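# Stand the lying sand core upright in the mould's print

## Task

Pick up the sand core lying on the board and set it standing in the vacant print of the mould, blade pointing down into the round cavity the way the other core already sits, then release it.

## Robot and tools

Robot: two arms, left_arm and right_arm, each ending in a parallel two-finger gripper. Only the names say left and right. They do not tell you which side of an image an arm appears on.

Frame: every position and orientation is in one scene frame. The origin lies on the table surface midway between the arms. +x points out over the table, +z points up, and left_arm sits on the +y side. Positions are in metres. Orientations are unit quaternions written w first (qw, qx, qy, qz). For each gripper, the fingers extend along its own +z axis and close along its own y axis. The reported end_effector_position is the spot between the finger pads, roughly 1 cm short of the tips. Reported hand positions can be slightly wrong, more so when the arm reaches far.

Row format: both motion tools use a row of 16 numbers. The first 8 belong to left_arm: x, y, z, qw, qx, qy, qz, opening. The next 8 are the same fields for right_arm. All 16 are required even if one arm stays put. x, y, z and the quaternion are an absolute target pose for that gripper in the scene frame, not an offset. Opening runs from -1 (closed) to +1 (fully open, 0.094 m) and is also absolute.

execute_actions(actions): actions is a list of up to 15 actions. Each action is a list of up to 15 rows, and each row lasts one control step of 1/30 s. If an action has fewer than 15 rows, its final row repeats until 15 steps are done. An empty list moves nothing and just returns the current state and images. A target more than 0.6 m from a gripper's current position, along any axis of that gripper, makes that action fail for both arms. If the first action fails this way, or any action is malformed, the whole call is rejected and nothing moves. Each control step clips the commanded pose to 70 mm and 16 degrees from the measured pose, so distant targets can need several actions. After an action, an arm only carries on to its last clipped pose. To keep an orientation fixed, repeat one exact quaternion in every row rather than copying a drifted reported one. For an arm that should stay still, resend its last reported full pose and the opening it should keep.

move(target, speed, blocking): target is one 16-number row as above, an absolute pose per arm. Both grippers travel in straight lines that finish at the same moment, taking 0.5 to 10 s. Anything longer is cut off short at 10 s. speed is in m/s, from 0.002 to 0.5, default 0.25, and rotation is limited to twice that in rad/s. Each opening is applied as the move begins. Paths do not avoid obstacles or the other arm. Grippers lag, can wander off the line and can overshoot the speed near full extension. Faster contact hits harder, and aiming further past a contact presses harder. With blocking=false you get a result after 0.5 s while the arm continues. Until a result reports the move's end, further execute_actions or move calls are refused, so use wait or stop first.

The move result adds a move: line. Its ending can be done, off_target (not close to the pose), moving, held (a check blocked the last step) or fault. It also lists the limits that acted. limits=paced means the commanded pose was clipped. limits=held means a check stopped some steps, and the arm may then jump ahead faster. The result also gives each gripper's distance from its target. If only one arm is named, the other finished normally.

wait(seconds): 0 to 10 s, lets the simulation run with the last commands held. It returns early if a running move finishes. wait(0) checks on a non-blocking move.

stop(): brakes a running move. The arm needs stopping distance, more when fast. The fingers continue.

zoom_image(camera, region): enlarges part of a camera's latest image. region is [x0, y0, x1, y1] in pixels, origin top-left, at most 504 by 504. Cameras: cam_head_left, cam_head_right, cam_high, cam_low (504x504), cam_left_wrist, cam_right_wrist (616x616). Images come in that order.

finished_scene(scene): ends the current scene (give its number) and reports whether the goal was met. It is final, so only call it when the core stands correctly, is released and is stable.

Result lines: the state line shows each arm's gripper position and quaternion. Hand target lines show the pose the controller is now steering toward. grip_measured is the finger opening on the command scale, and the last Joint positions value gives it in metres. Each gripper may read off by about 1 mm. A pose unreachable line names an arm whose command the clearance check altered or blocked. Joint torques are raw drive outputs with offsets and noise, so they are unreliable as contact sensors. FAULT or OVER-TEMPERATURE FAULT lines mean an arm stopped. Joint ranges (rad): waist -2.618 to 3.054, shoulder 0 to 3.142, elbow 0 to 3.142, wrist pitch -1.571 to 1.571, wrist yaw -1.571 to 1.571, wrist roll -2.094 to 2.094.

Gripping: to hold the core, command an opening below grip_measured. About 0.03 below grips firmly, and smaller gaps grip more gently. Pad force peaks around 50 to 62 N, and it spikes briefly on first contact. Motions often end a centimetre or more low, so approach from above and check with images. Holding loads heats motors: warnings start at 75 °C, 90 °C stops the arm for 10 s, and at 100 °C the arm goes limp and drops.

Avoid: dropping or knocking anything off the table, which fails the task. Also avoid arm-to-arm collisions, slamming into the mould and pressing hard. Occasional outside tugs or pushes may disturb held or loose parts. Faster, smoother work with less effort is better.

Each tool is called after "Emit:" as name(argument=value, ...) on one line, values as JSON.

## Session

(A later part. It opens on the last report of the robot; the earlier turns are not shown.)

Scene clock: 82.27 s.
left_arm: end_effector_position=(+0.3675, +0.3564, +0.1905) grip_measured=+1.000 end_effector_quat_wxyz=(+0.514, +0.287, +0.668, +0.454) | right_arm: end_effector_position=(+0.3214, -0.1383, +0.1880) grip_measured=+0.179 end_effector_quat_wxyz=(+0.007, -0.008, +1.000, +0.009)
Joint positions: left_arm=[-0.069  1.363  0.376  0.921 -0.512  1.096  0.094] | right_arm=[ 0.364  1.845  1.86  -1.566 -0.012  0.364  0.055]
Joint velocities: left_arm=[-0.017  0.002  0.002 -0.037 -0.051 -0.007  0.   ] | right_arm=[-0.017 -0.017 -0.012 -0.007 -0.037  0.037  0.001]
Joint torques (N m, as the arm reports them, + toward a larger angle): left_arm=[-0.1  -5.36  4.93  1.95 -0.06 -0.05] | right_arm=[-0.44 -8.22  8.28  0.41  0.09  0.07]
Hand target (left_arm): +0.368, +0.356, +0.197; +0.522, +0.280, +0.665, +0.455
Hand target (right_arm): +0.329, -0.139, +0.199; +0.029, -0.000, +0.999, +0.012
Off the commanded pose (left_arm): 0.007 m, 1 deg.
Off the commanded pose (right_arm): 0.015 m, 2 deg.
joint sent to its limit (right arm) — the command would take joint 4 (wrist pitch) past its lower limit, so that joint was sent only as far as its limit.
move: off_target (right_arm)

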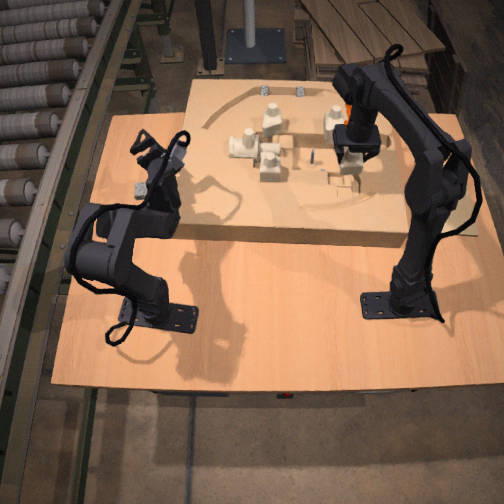

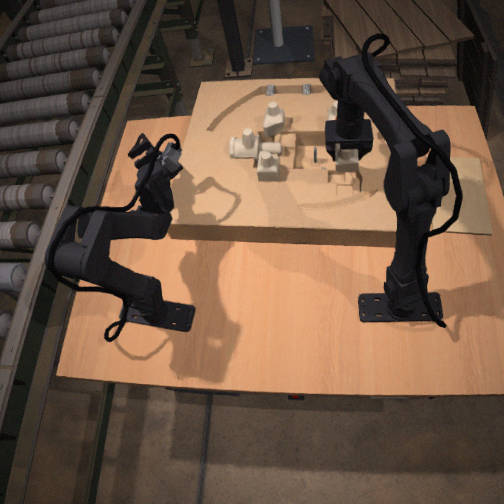

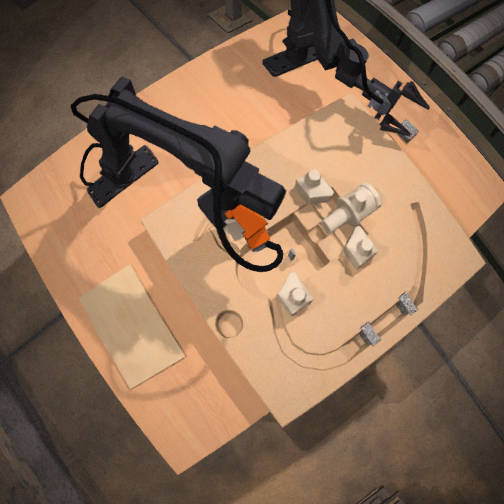

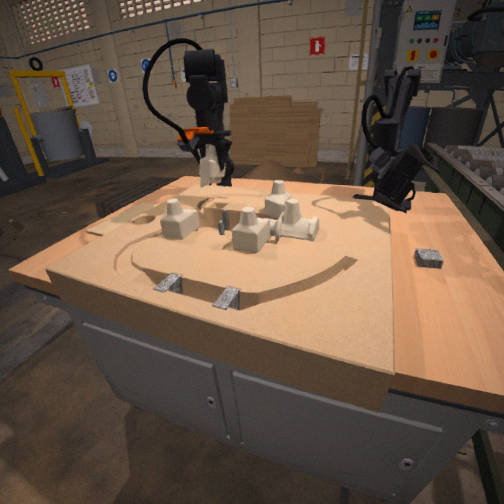

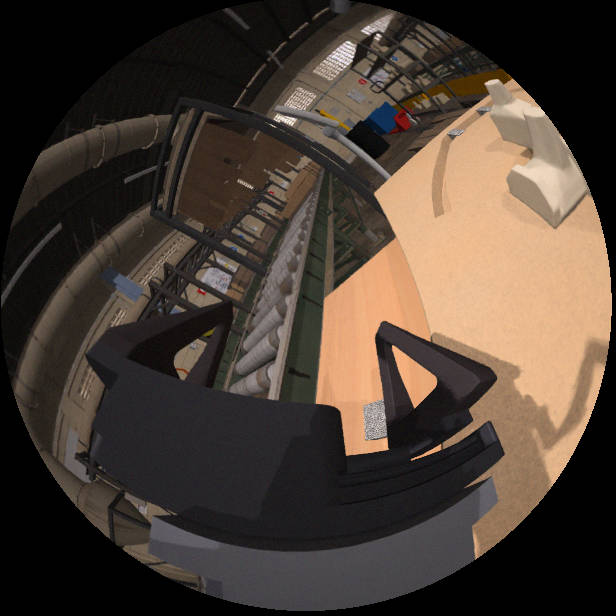

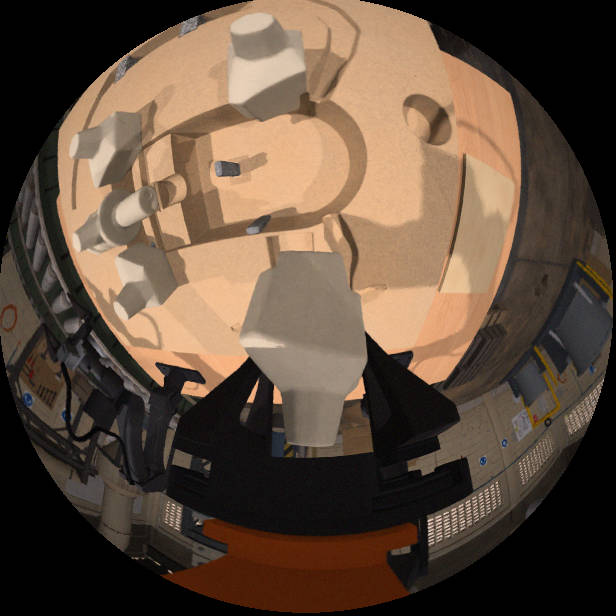

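Emit:
move(target=[0.368,0.356,0.197,0.522,0.28,0.665,0.455,1,0.35,-0.118,0.18,-0.105,0,0.994,0,0.145], speed=0.08)

Scene clock: 94.30 s.
left_arm: end_effector_position=(+0.3675, +0.3564, +0.1905) grip_measured=+1.000 end_effector_quat_wxyz=(+0.514, +0.287, +0.668, +0.454) | right_arm: end_effector_position=(+0.3412, -0.1190, +0.1669) grip_measured=+0.179 end_effector_quat_wxyz=(-0.022, -0.006, +0.999, +0.030)
Joint positions: left_arm=[-0.069  1.363  0.376  0.921 -0.512  1.096  0.094] | right_arm=[ 0.364  1.979  1.954 -1.566 -0.071  0.368  0.055]
Joint velocities: left_arm=[-0.007 -0.027 -0.022 -0.037 -0.007  0.051  0.   ] | right_arm=[-0.012 -0.007  0.002  0.051  0.037 -0.037  0.001]
Joint torques (N m, as the arm reports them, + toward a larger angle): left_arm=[-0.12 -5.46  4.86  1.96 -0.05 -0.04] | right_arm=[-0.99 -9.41  8.3   0.33 -0.14  0.05]
Hand target (left_arm): +0.368, +0.356, +0.197; +0.522, +0.280, +0.665, +0.455
Hand target (right_arm): +0.349, -0.118, +0.179; -0.002, +0.003, +0.999, +0.043
Off the commanded pose (left_arm): 0.007 m, 1 deg.
Off the commanded pose (right_arm): 0.016 m, 10 deg.
joint sent to its limit (right arm) — the command would take joint 4 (wrist pitch) past its lower limit, so that joint was sent only as far as its limit.
move: off_target (right_arm)

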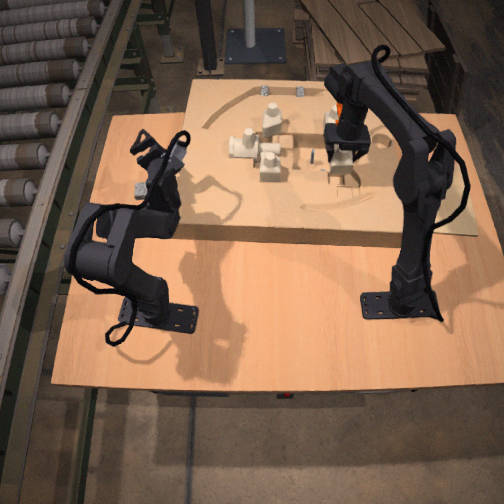

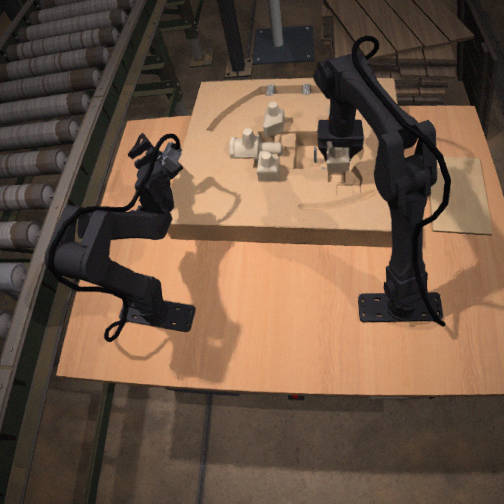

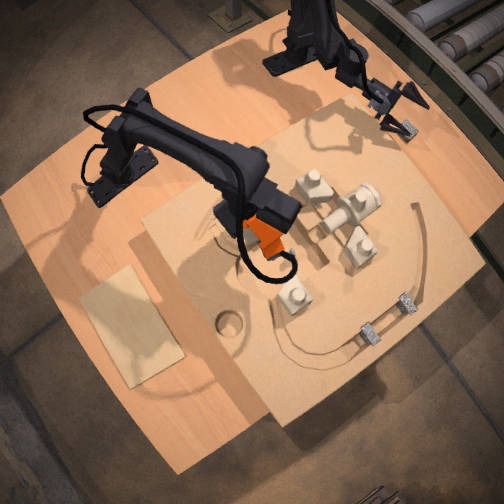

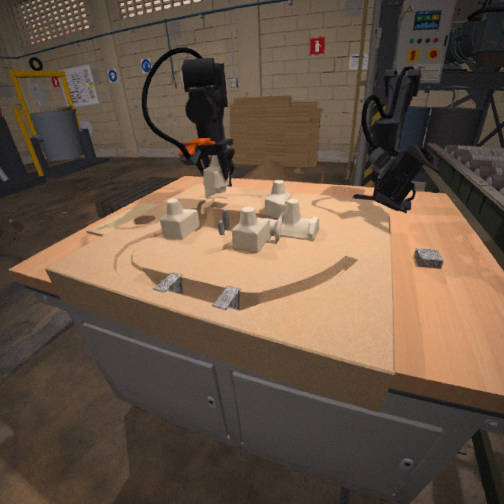

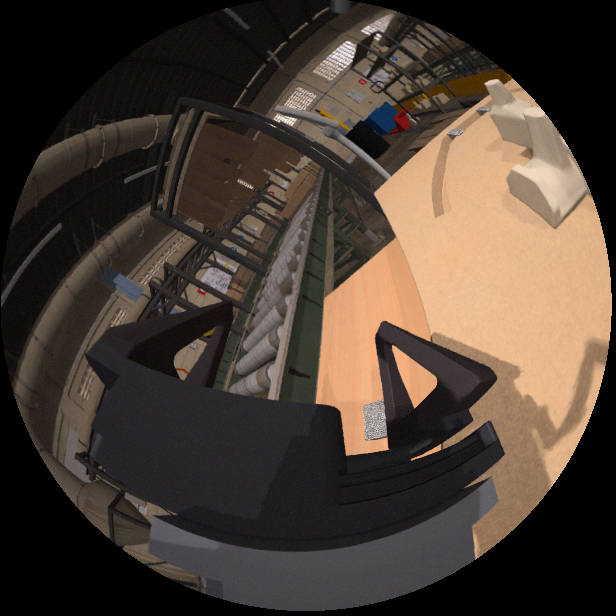

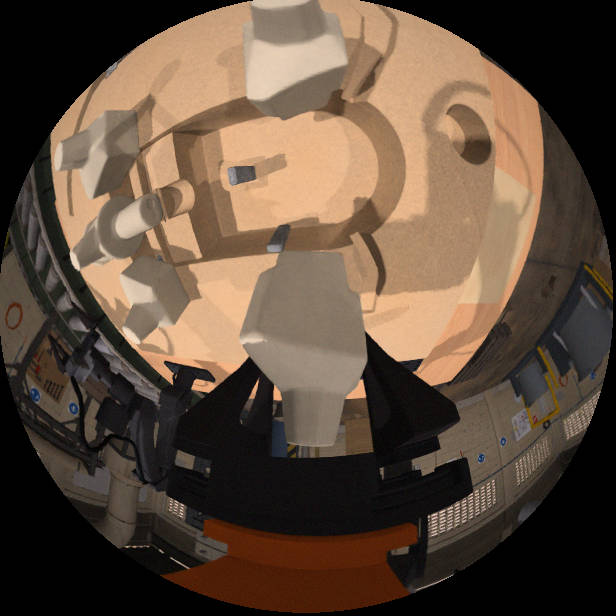

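Emit:
zoom_image(camera="cam_low", region=[150,140,290,260])

Emit:
zoom_image(camera="cam_head_right", region=[280,110,400,210])

Region (150, 140, 290, 260) of cam_low's 504x504 image, scaled by 3.600, with more detail than that image has; it fills the top 432 rows of this view, and the rest is white.

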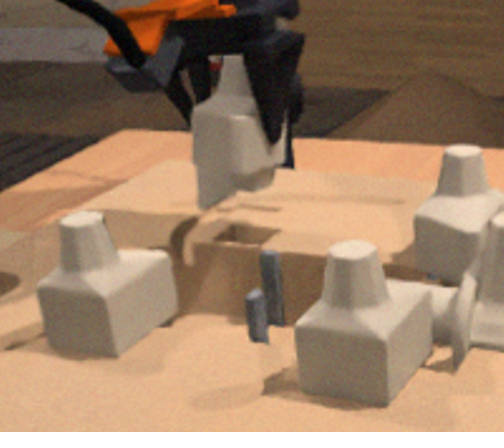

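Region (280, 110, 400, 210) of cam_head_right's 504x504 image, scaled by 4.200, with more detail than that image has.

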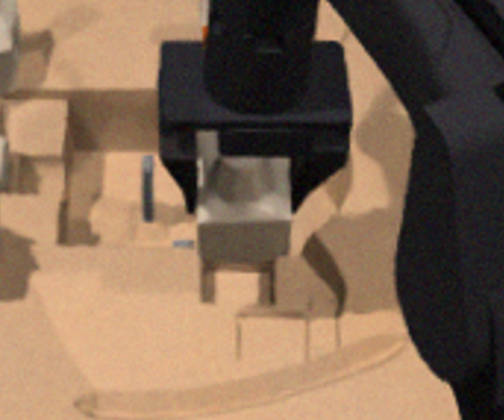

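Emit:
move(target=[0.368,0.356,0.197,0.522,0.28,0.665,0.455,1,0.35,-0.118,0.16,-0.052,0,0.9986,0,0.145], speed=0.04)

Emit:
zoom_image(camera="cam_low", region=[150,140,290,260])

Emit:
zoom_image(camera="cam_head_right", region=[280,110,400,210])

Scene clock: 102.87 s.
left_arm: end_effector_position=(+0.3675, +0.3564, +0.1905) grip_measured=+1.000 end_effector_quat_wxyz=(+0.514, +0.287, +0.668, +0.454) | right_arm: end_effector_position=(+0.3445, -0.1220, +0.1500) grip_measured=+0.179 end_effector_quat_wxyz=(-0.041, +0.001, +0.999, +0.010)
Joint positions: left_arm=[-0.069  1.363  0.376  0.921 -0.512  1.096  0.094] | right_arm=[ 0.364  2.027  1.954 -1.566 -0.049  0.38   0.055]
Joint velocities: left_arm=[ 0.002  0.007 -0.002 -0.022 -0.051  0.037  0.   ] | right_arm=[-0.002 -0.002  0.007 -0.081  0.022  0.037 -0.001]
Joint torques (N m, as the arm reports them, + toward a larger angle): left_arm=[-0.09 -5.49  4.93  1.94 -0.06 -0.06] | right_arm=[  0.58 -10.04   7.56   0.24   0.03   0.06]
Hand target (left_arm): +0.368, +0.356, +0.197; +0.522, +0.280, +0.665, +0.455
Hand target (right_arm): +0.349, -0.118, +0.159; -0.022, +0.001, +1.000, +0.013
Off the commanded pose (left_arm): 0.007 m, 1 deg.
Off the commanded pose (right_arm): 0.012 m, 2 deg.
joint sent to its limit (right arm) — the command would take joint 4 (wrist pitch) past its lower limit, so that joint was sent only as far as its limit.
move: off_target (right_arm)

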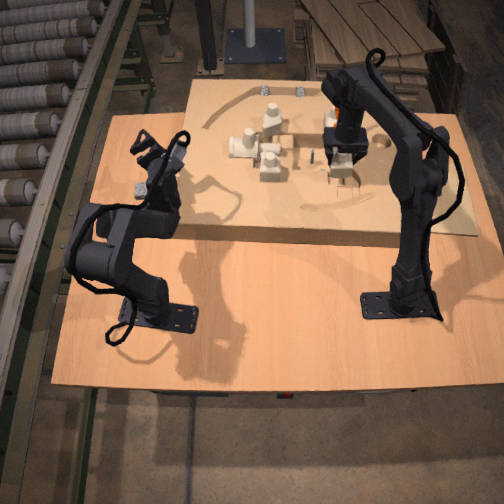

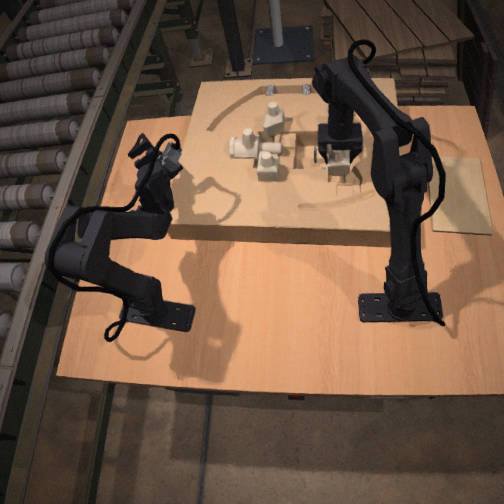

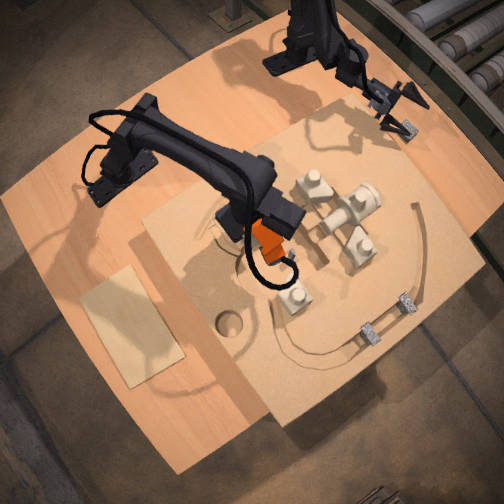

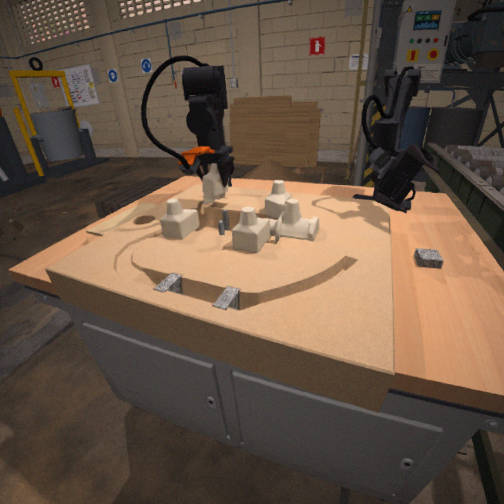

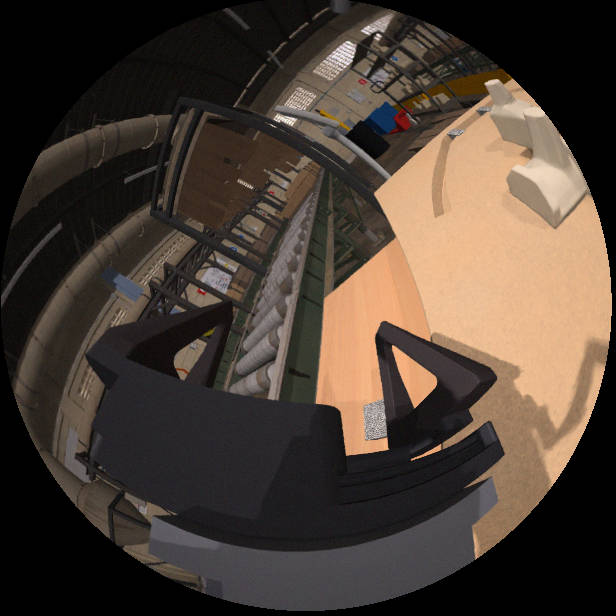

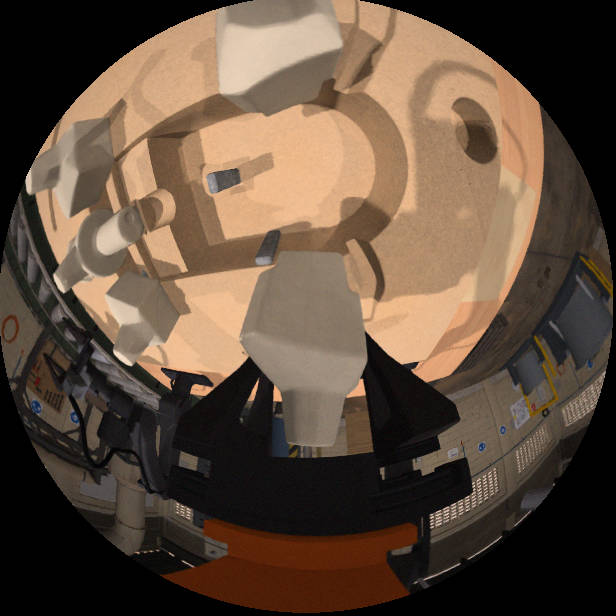

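Region (150, 140, 290, 260) of cam_low's 504x504 image, scaled by 3.600, with more detail than that image has; it fills the top 432 rows of this view, and the rest is white.

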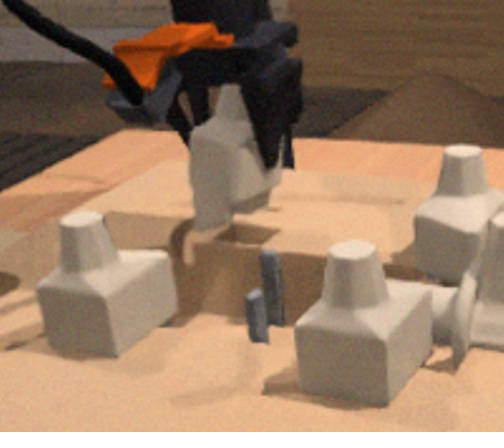

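Region (280, 110, 400, 210) of cam_head_right's 504x504 image, scaled by 4.200, with more detail than that image has.

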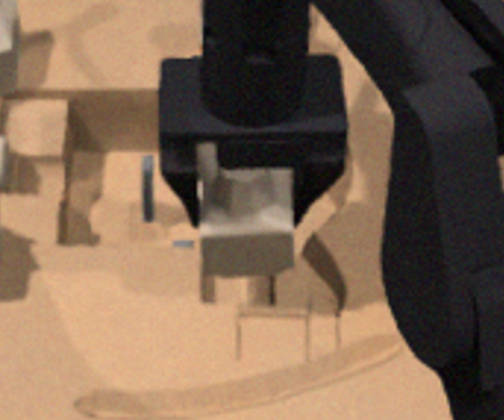

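Emit:
move(target=[0.368,0.356,0.197,0.522,0.28,0.665,0.455,1,0.366,-0.114,0.163,-0.06,0,0.998,0,0.145], speed=0.04)

Emit:
zoom_image(camera="cam_low", region=[150,140,290,260])

Emit:
zoom_image(camera="cam_head_right", region=[280,110,400,210])

Scene clock: 111.93 s.
left_arm: end_effector_position=(+0.3675, +0.3564, +0.1905) grip_measured=+1.000 end_effector_quat_wxyz=(+0.514, +0.287, +0.668, +0.454) | right_arm: end_effector_position=(+0.3583, -0.1166, +0.1516) grip_measured=+0.179 end_effector_quat_wxyz=(-0.028, +0.001, +0.999, +0.015)
Joint positions: left_arm=[-0.069  1.363  0.376  0.921 -0.512  1.096  0.094] | right_arm=[ 0.364  2.067  2.021 -1.566 -0.049  0.381  0.055]
Joint velocities: left_arm=[ 0.012  0.002 -0.012  0.051 -0.022  0.007  0.   ] | right_arm=[ 0.002  0.017 -0.002  0.022 -0.022 -0.007  0.001]
Joint torques (N m, as the arm reports them, + toward a larger angle): left_arm=[-0.16 -5.4   4.88  1.97 -0.04 -0.05] | right_arm=[ -0.11 -10.24   8.19   0.28  -0.01  -0.02]
Hand target (left_arm): +0.368, +0.356, +0.197; +0.522, +0.280, +0.665, +0.455
Hand target (right_arm): +0.366, -0.114, +0.162; -0.008, +0.001, +1.000, +0.022
Off the commanded pose (left_arm): 0.007 m, 1 deg.
Off the commanded pose (right_arm): 0.014 m, 4 deg.
joint sent to its limit (right arm) — the command would take joint 4 (wrist pitch) past its lower limit, so that joint was sent only as far as its limit.
move: off_target (right_arm)

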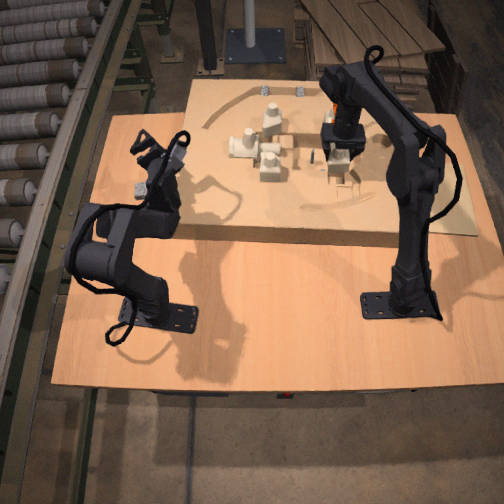

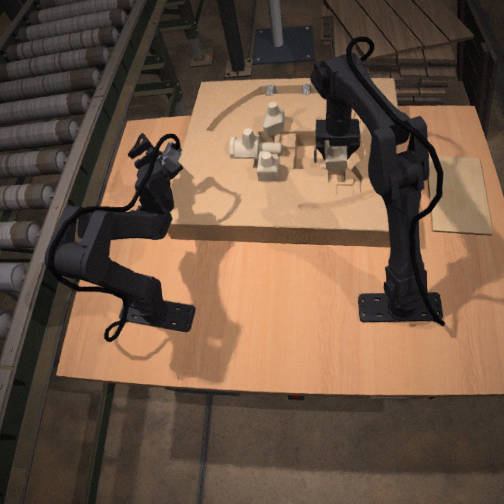

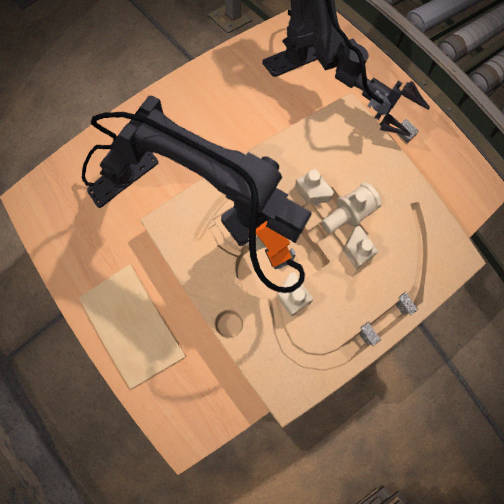

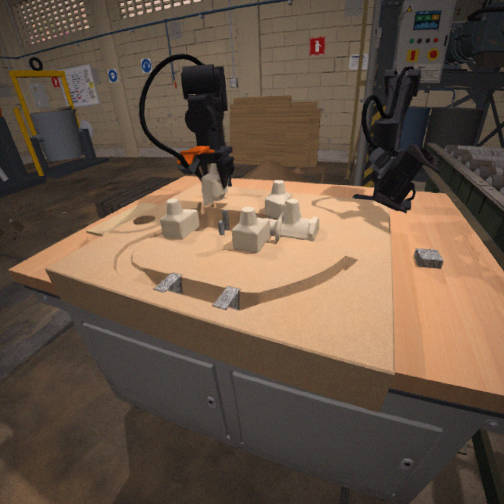

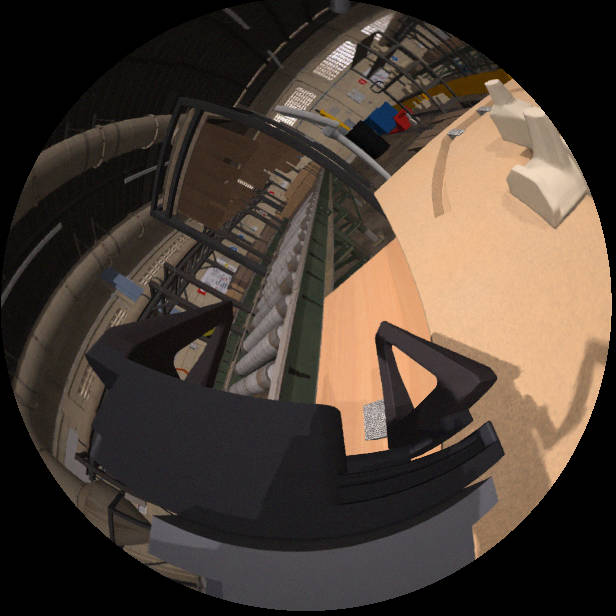

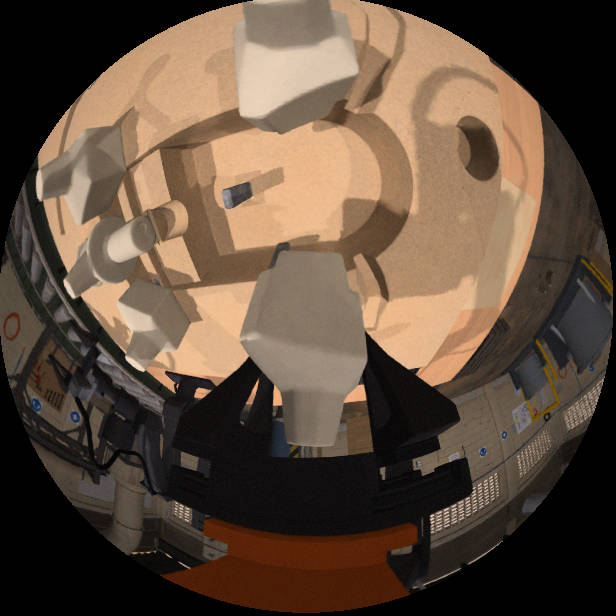

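Region (150, 140, 290, 260) of cam_low's 504x504 image, scaled by 3.600, with more detail than that image has; it fills the top 432 rows of this view, and the rest is white.

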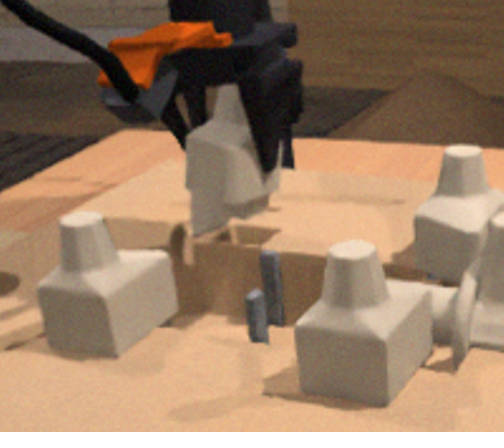

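Region (280, 110, 400, 210) of cam_head_right's 504x504 image, scaled by 4.200, with more detail than that image has.

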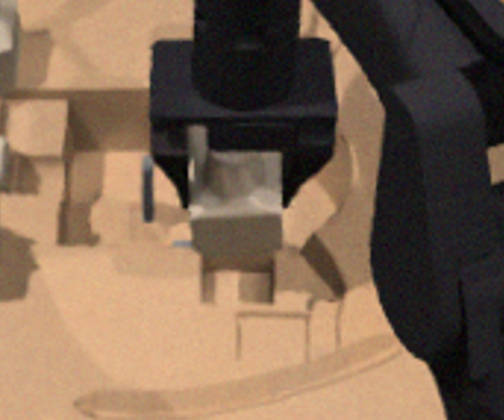

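Emit:
move(target=[0.368,0.356,0.197,0.522,0.28,0.665,0.455,1,0.364,-0.119,0.147,-0.055,0,0.9985,0,0.145], speed=0.025)

Emit:
zoom_image(camera="cam_low", region=[150,140,290,260])

Emit:
zoom_image(camera="cam_head_right", region=[280,110,400,210])

Scene clock: 117.40 s.
left_arm: end_effector_position=(+0.3675, +0.3564, +0.1905) grip_measured=+1.000 end_effector_quat_wxyz=(+0.514, +0.287, +0.668, +0.454) | right_arm: end_effector_position=(+0.3589, -0.1163, +0.1435) grip_measured=+0.179 end_effector_quat_wxyz=(-0.038, +0.001, +0.999, +0.011)
Joint positions: left_arm=[-0.069  1.363  0.376  0.921 -0.512  1.096  0.094] | right_arm=[ 0.364  2.089  2.021 -1.566 -0.049  0.381  0.055]
Joint velocities: left_arm=[-0.007 -0.022  0.002 -0.022 -0.007  0.007  0.   ] | right_arm=[ 0.012  0.007 -0.007  0.051  0.051  0.007 -0.002]
Joint torques (N m, as the arm reports them, + toward a larger angle): left_arm=[-0.08 -5.43  4.88  1.96 -0.06 -0.06] | right_arm=[-0.73 -9.89  6.53  0.25  0.04 -0.12]
Hand target (left_arm): +0.368, +0.356, +0.197; +0.522, +0.280, +0.665, +0.455
Hand target (right_arm): +0.364, -0.119, +0.147; -0.030, +0.001, +0.999, +0.010
Off the commanded pose (left_arm): 0.007 m, 1 deg.
Off the commanded pose (right_arm): 0.007 m, 2 deg.
joint sent to its limit (right arm) — the command would take joint 4 (wrist pitch) past its lower limit, so that joint was sent only as far as its limit.
move: done

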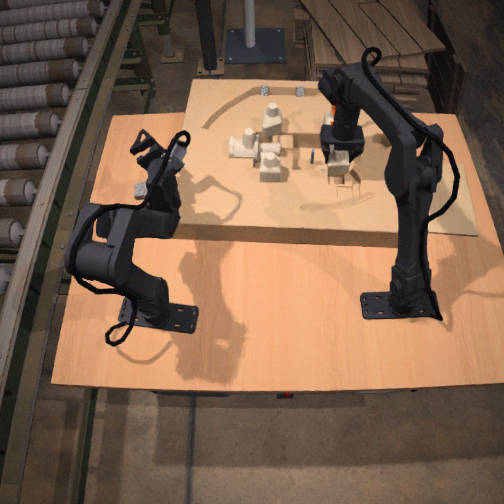

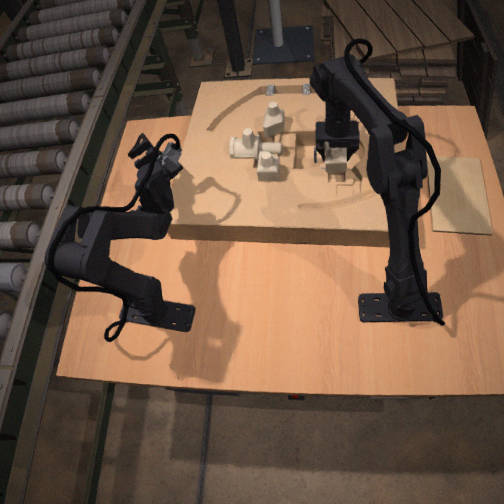

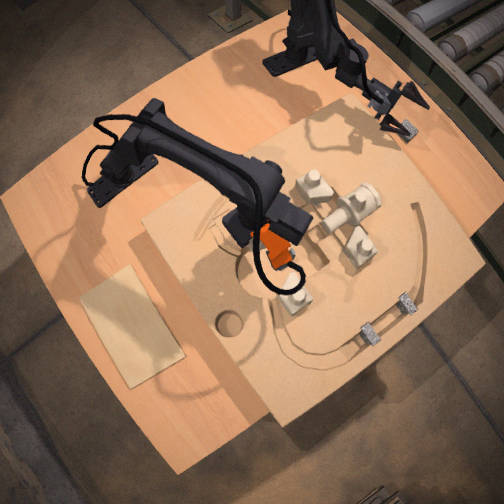

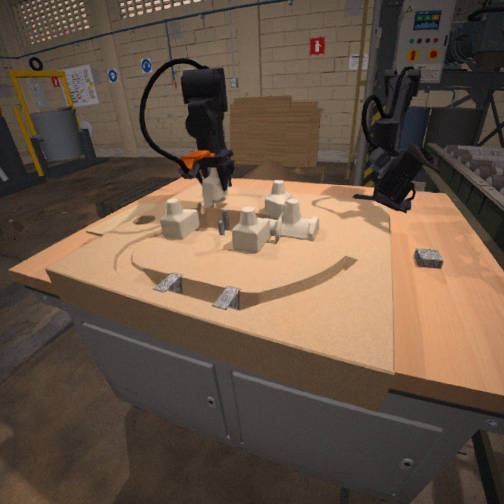

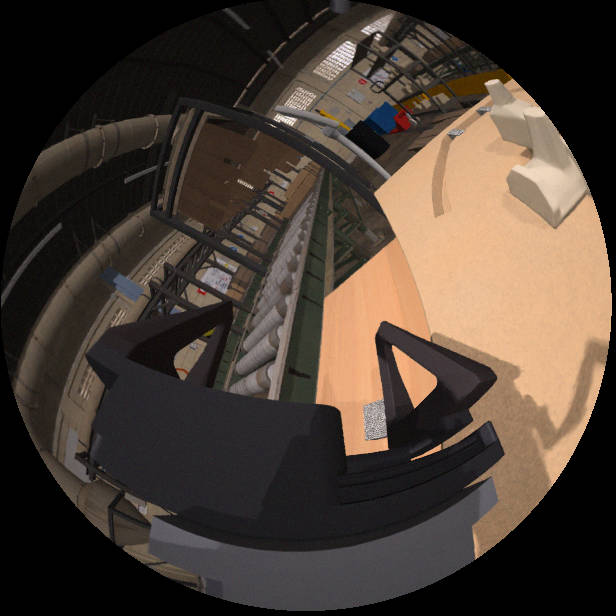

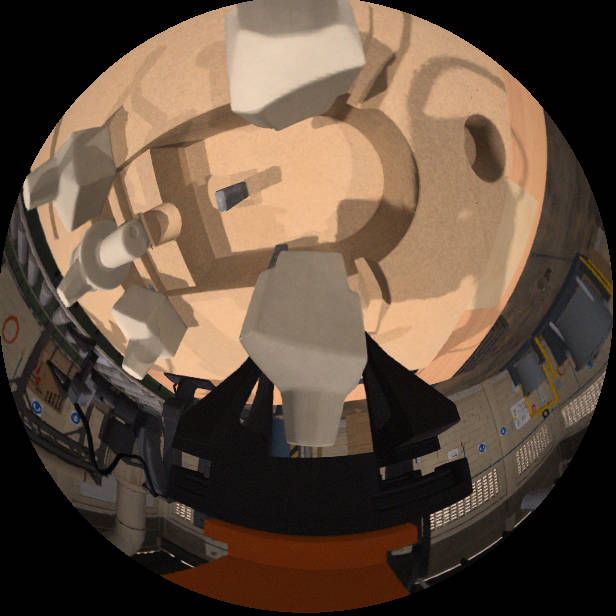

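Region (150, 140, 290, 260) of cam_low's 504x504 image, scaled by 3.600, with more detail than that image has; it fills the top 432 rows of this view, and the rest is white.

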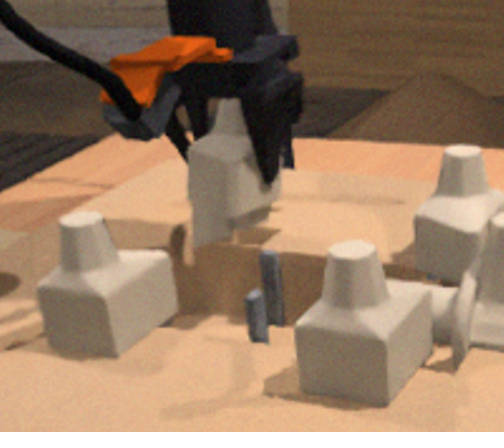

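Region (280, 110, 400, 210) of cam_head_right's 504x504 image, scaled by 4.200, with more detail than that image has.

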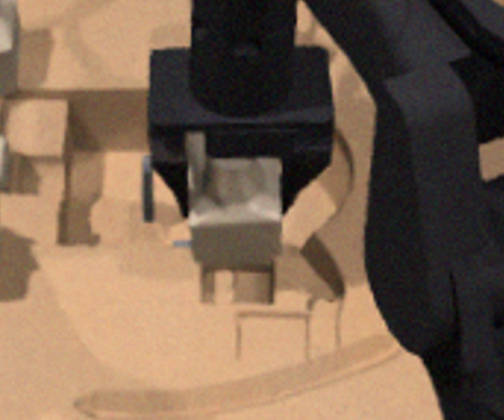

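Emit:
move(target=[0.368,0.356,0.197,0.522,0.28,0.665,0.455,1,0.364,-0.122,0.134,-0.065,0,0.9979,0,0.145], speed=0.02)

Emit:
zoom_image(camera="cam_low", region=[150,140,290,260])

Emit:
zoom_image(camera="cam_head_right", region=[280,110,400,210])

Scene clock: 122.00 s.
left_arm: end_effector_position=(+0.3675, +0.3564, +0.1905) grip_measured=+1.000 end_effector_quat_wxyz=(+0.514, +0.287, +0.668, +0.454) | right_arm: end_effector_position=(+0.3609, -0.1193, +0.1300) grip_measured=+0.179 end_effector_quat_wxyz=(-0.055, +0.001, +0.998, +0.004)
Joint positions: left_arm=[-0.069  1.363  0.376  0.921 -0.512  1.096  0.094] | right_arm=[ 0.355  2.126  2.021 -1.566 -0.049  0.371  0.055]
Joint velocities: left_arm=[-0.017 -0.012  0.002 -0.022 -0.007 -0.095  0.   ] | right_arm=[-0.017  0.002 -0.017  0.007  0.095  0.022 -0.   ]
Joint torques (N m, as the arm reports them, + toward a larger angle): left_arm=[-0.15 -5.42  4.92  1.98 -0.03 -0.05] | right_arm=[ -0.86 -10.72   5.9    0.18  -0.01  -0.14]
Hand target (left_arm): +0.368, +0.356, +0.197; +0.522, +0.280, +0.665, +0.455
Hand target (right_arm): +0.364, -0.122, +0.134; -0.049, +0.001, +0.999, +0.006
Off the commanded pose (left_arm): 0.007 m, 1 deg.
Off the commanded pose (right_arm): 0.006 m, 1 deg.
joint sent to its limit (right arm) — the command would take joint 4 (wrist pitch) past its lower limit, so that joint was sent only as far as its limit.
move: done

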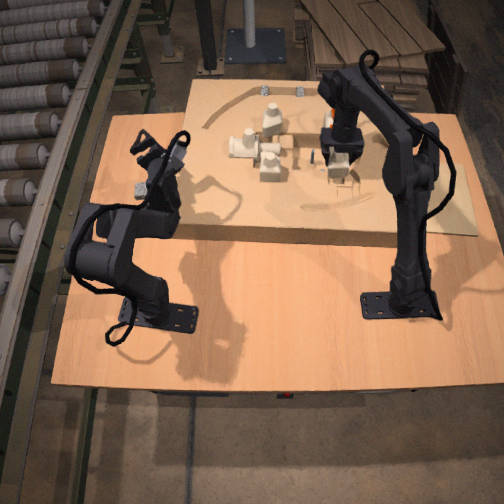

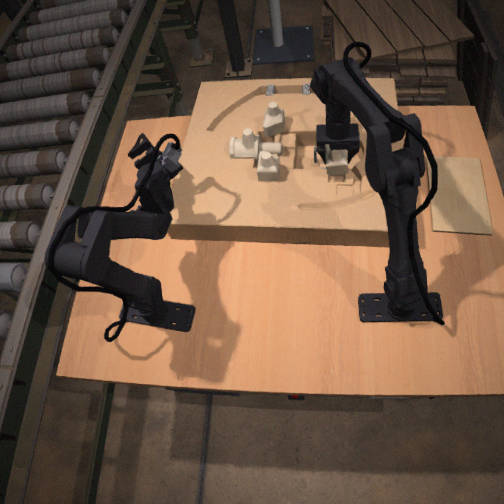

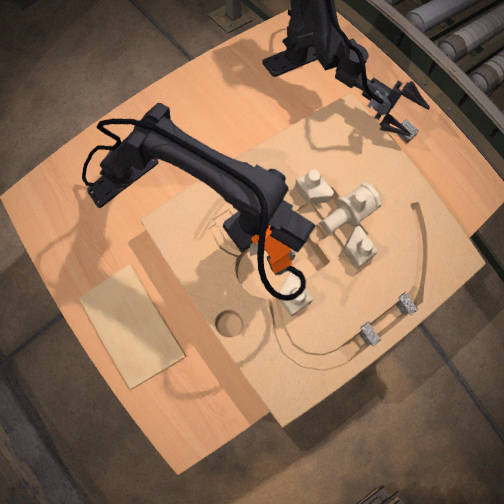

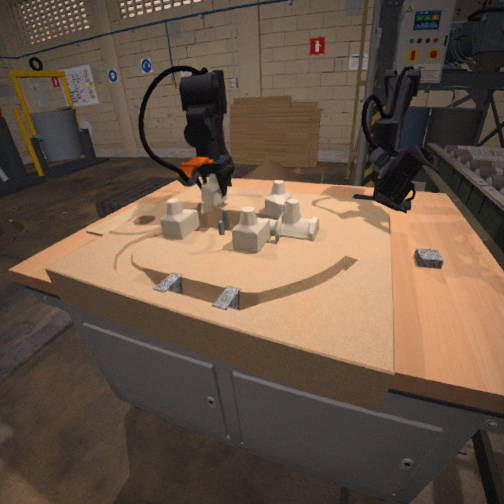

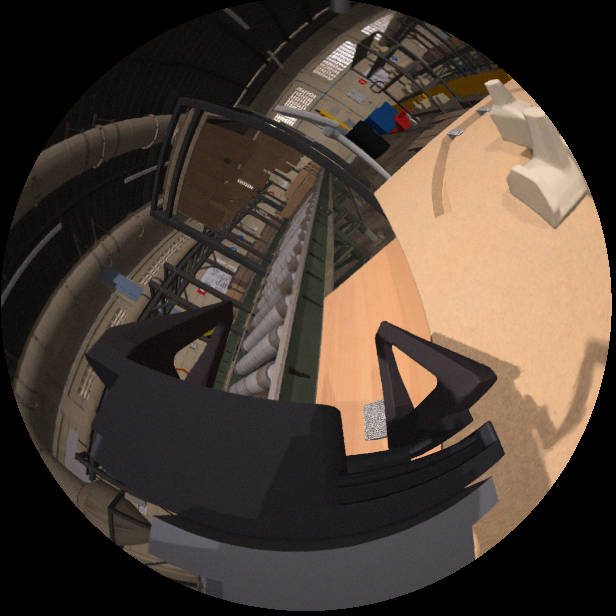

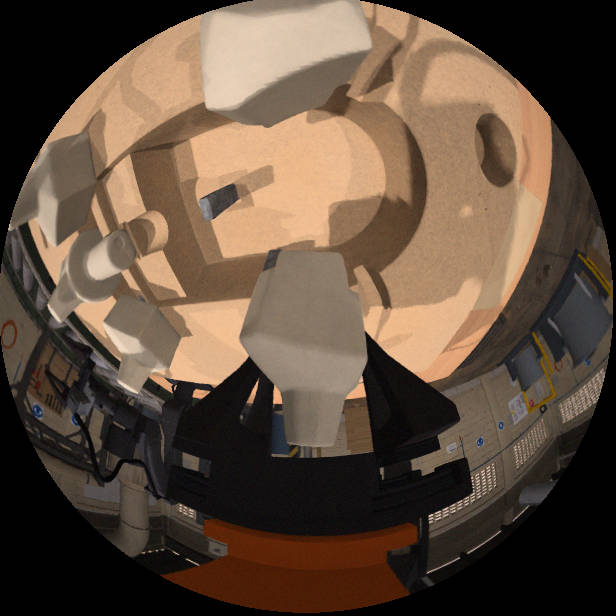

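Region (150, 140, 290, 260) of cam_low's 504x504 image, scaled by 3.600, with more detail than that image has; it fills the top 432 rows of this view, and the rest is white.

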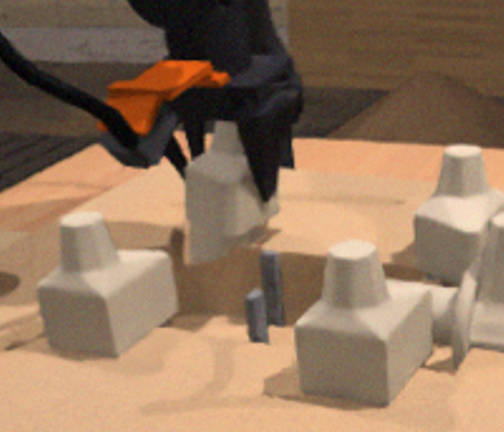

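Region (280, 110, 400, 210) of cam_head_right's 504x504 image, scaled by 4.200, with more detail than that image has.

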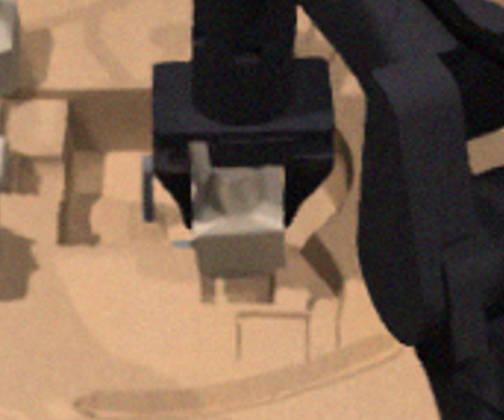

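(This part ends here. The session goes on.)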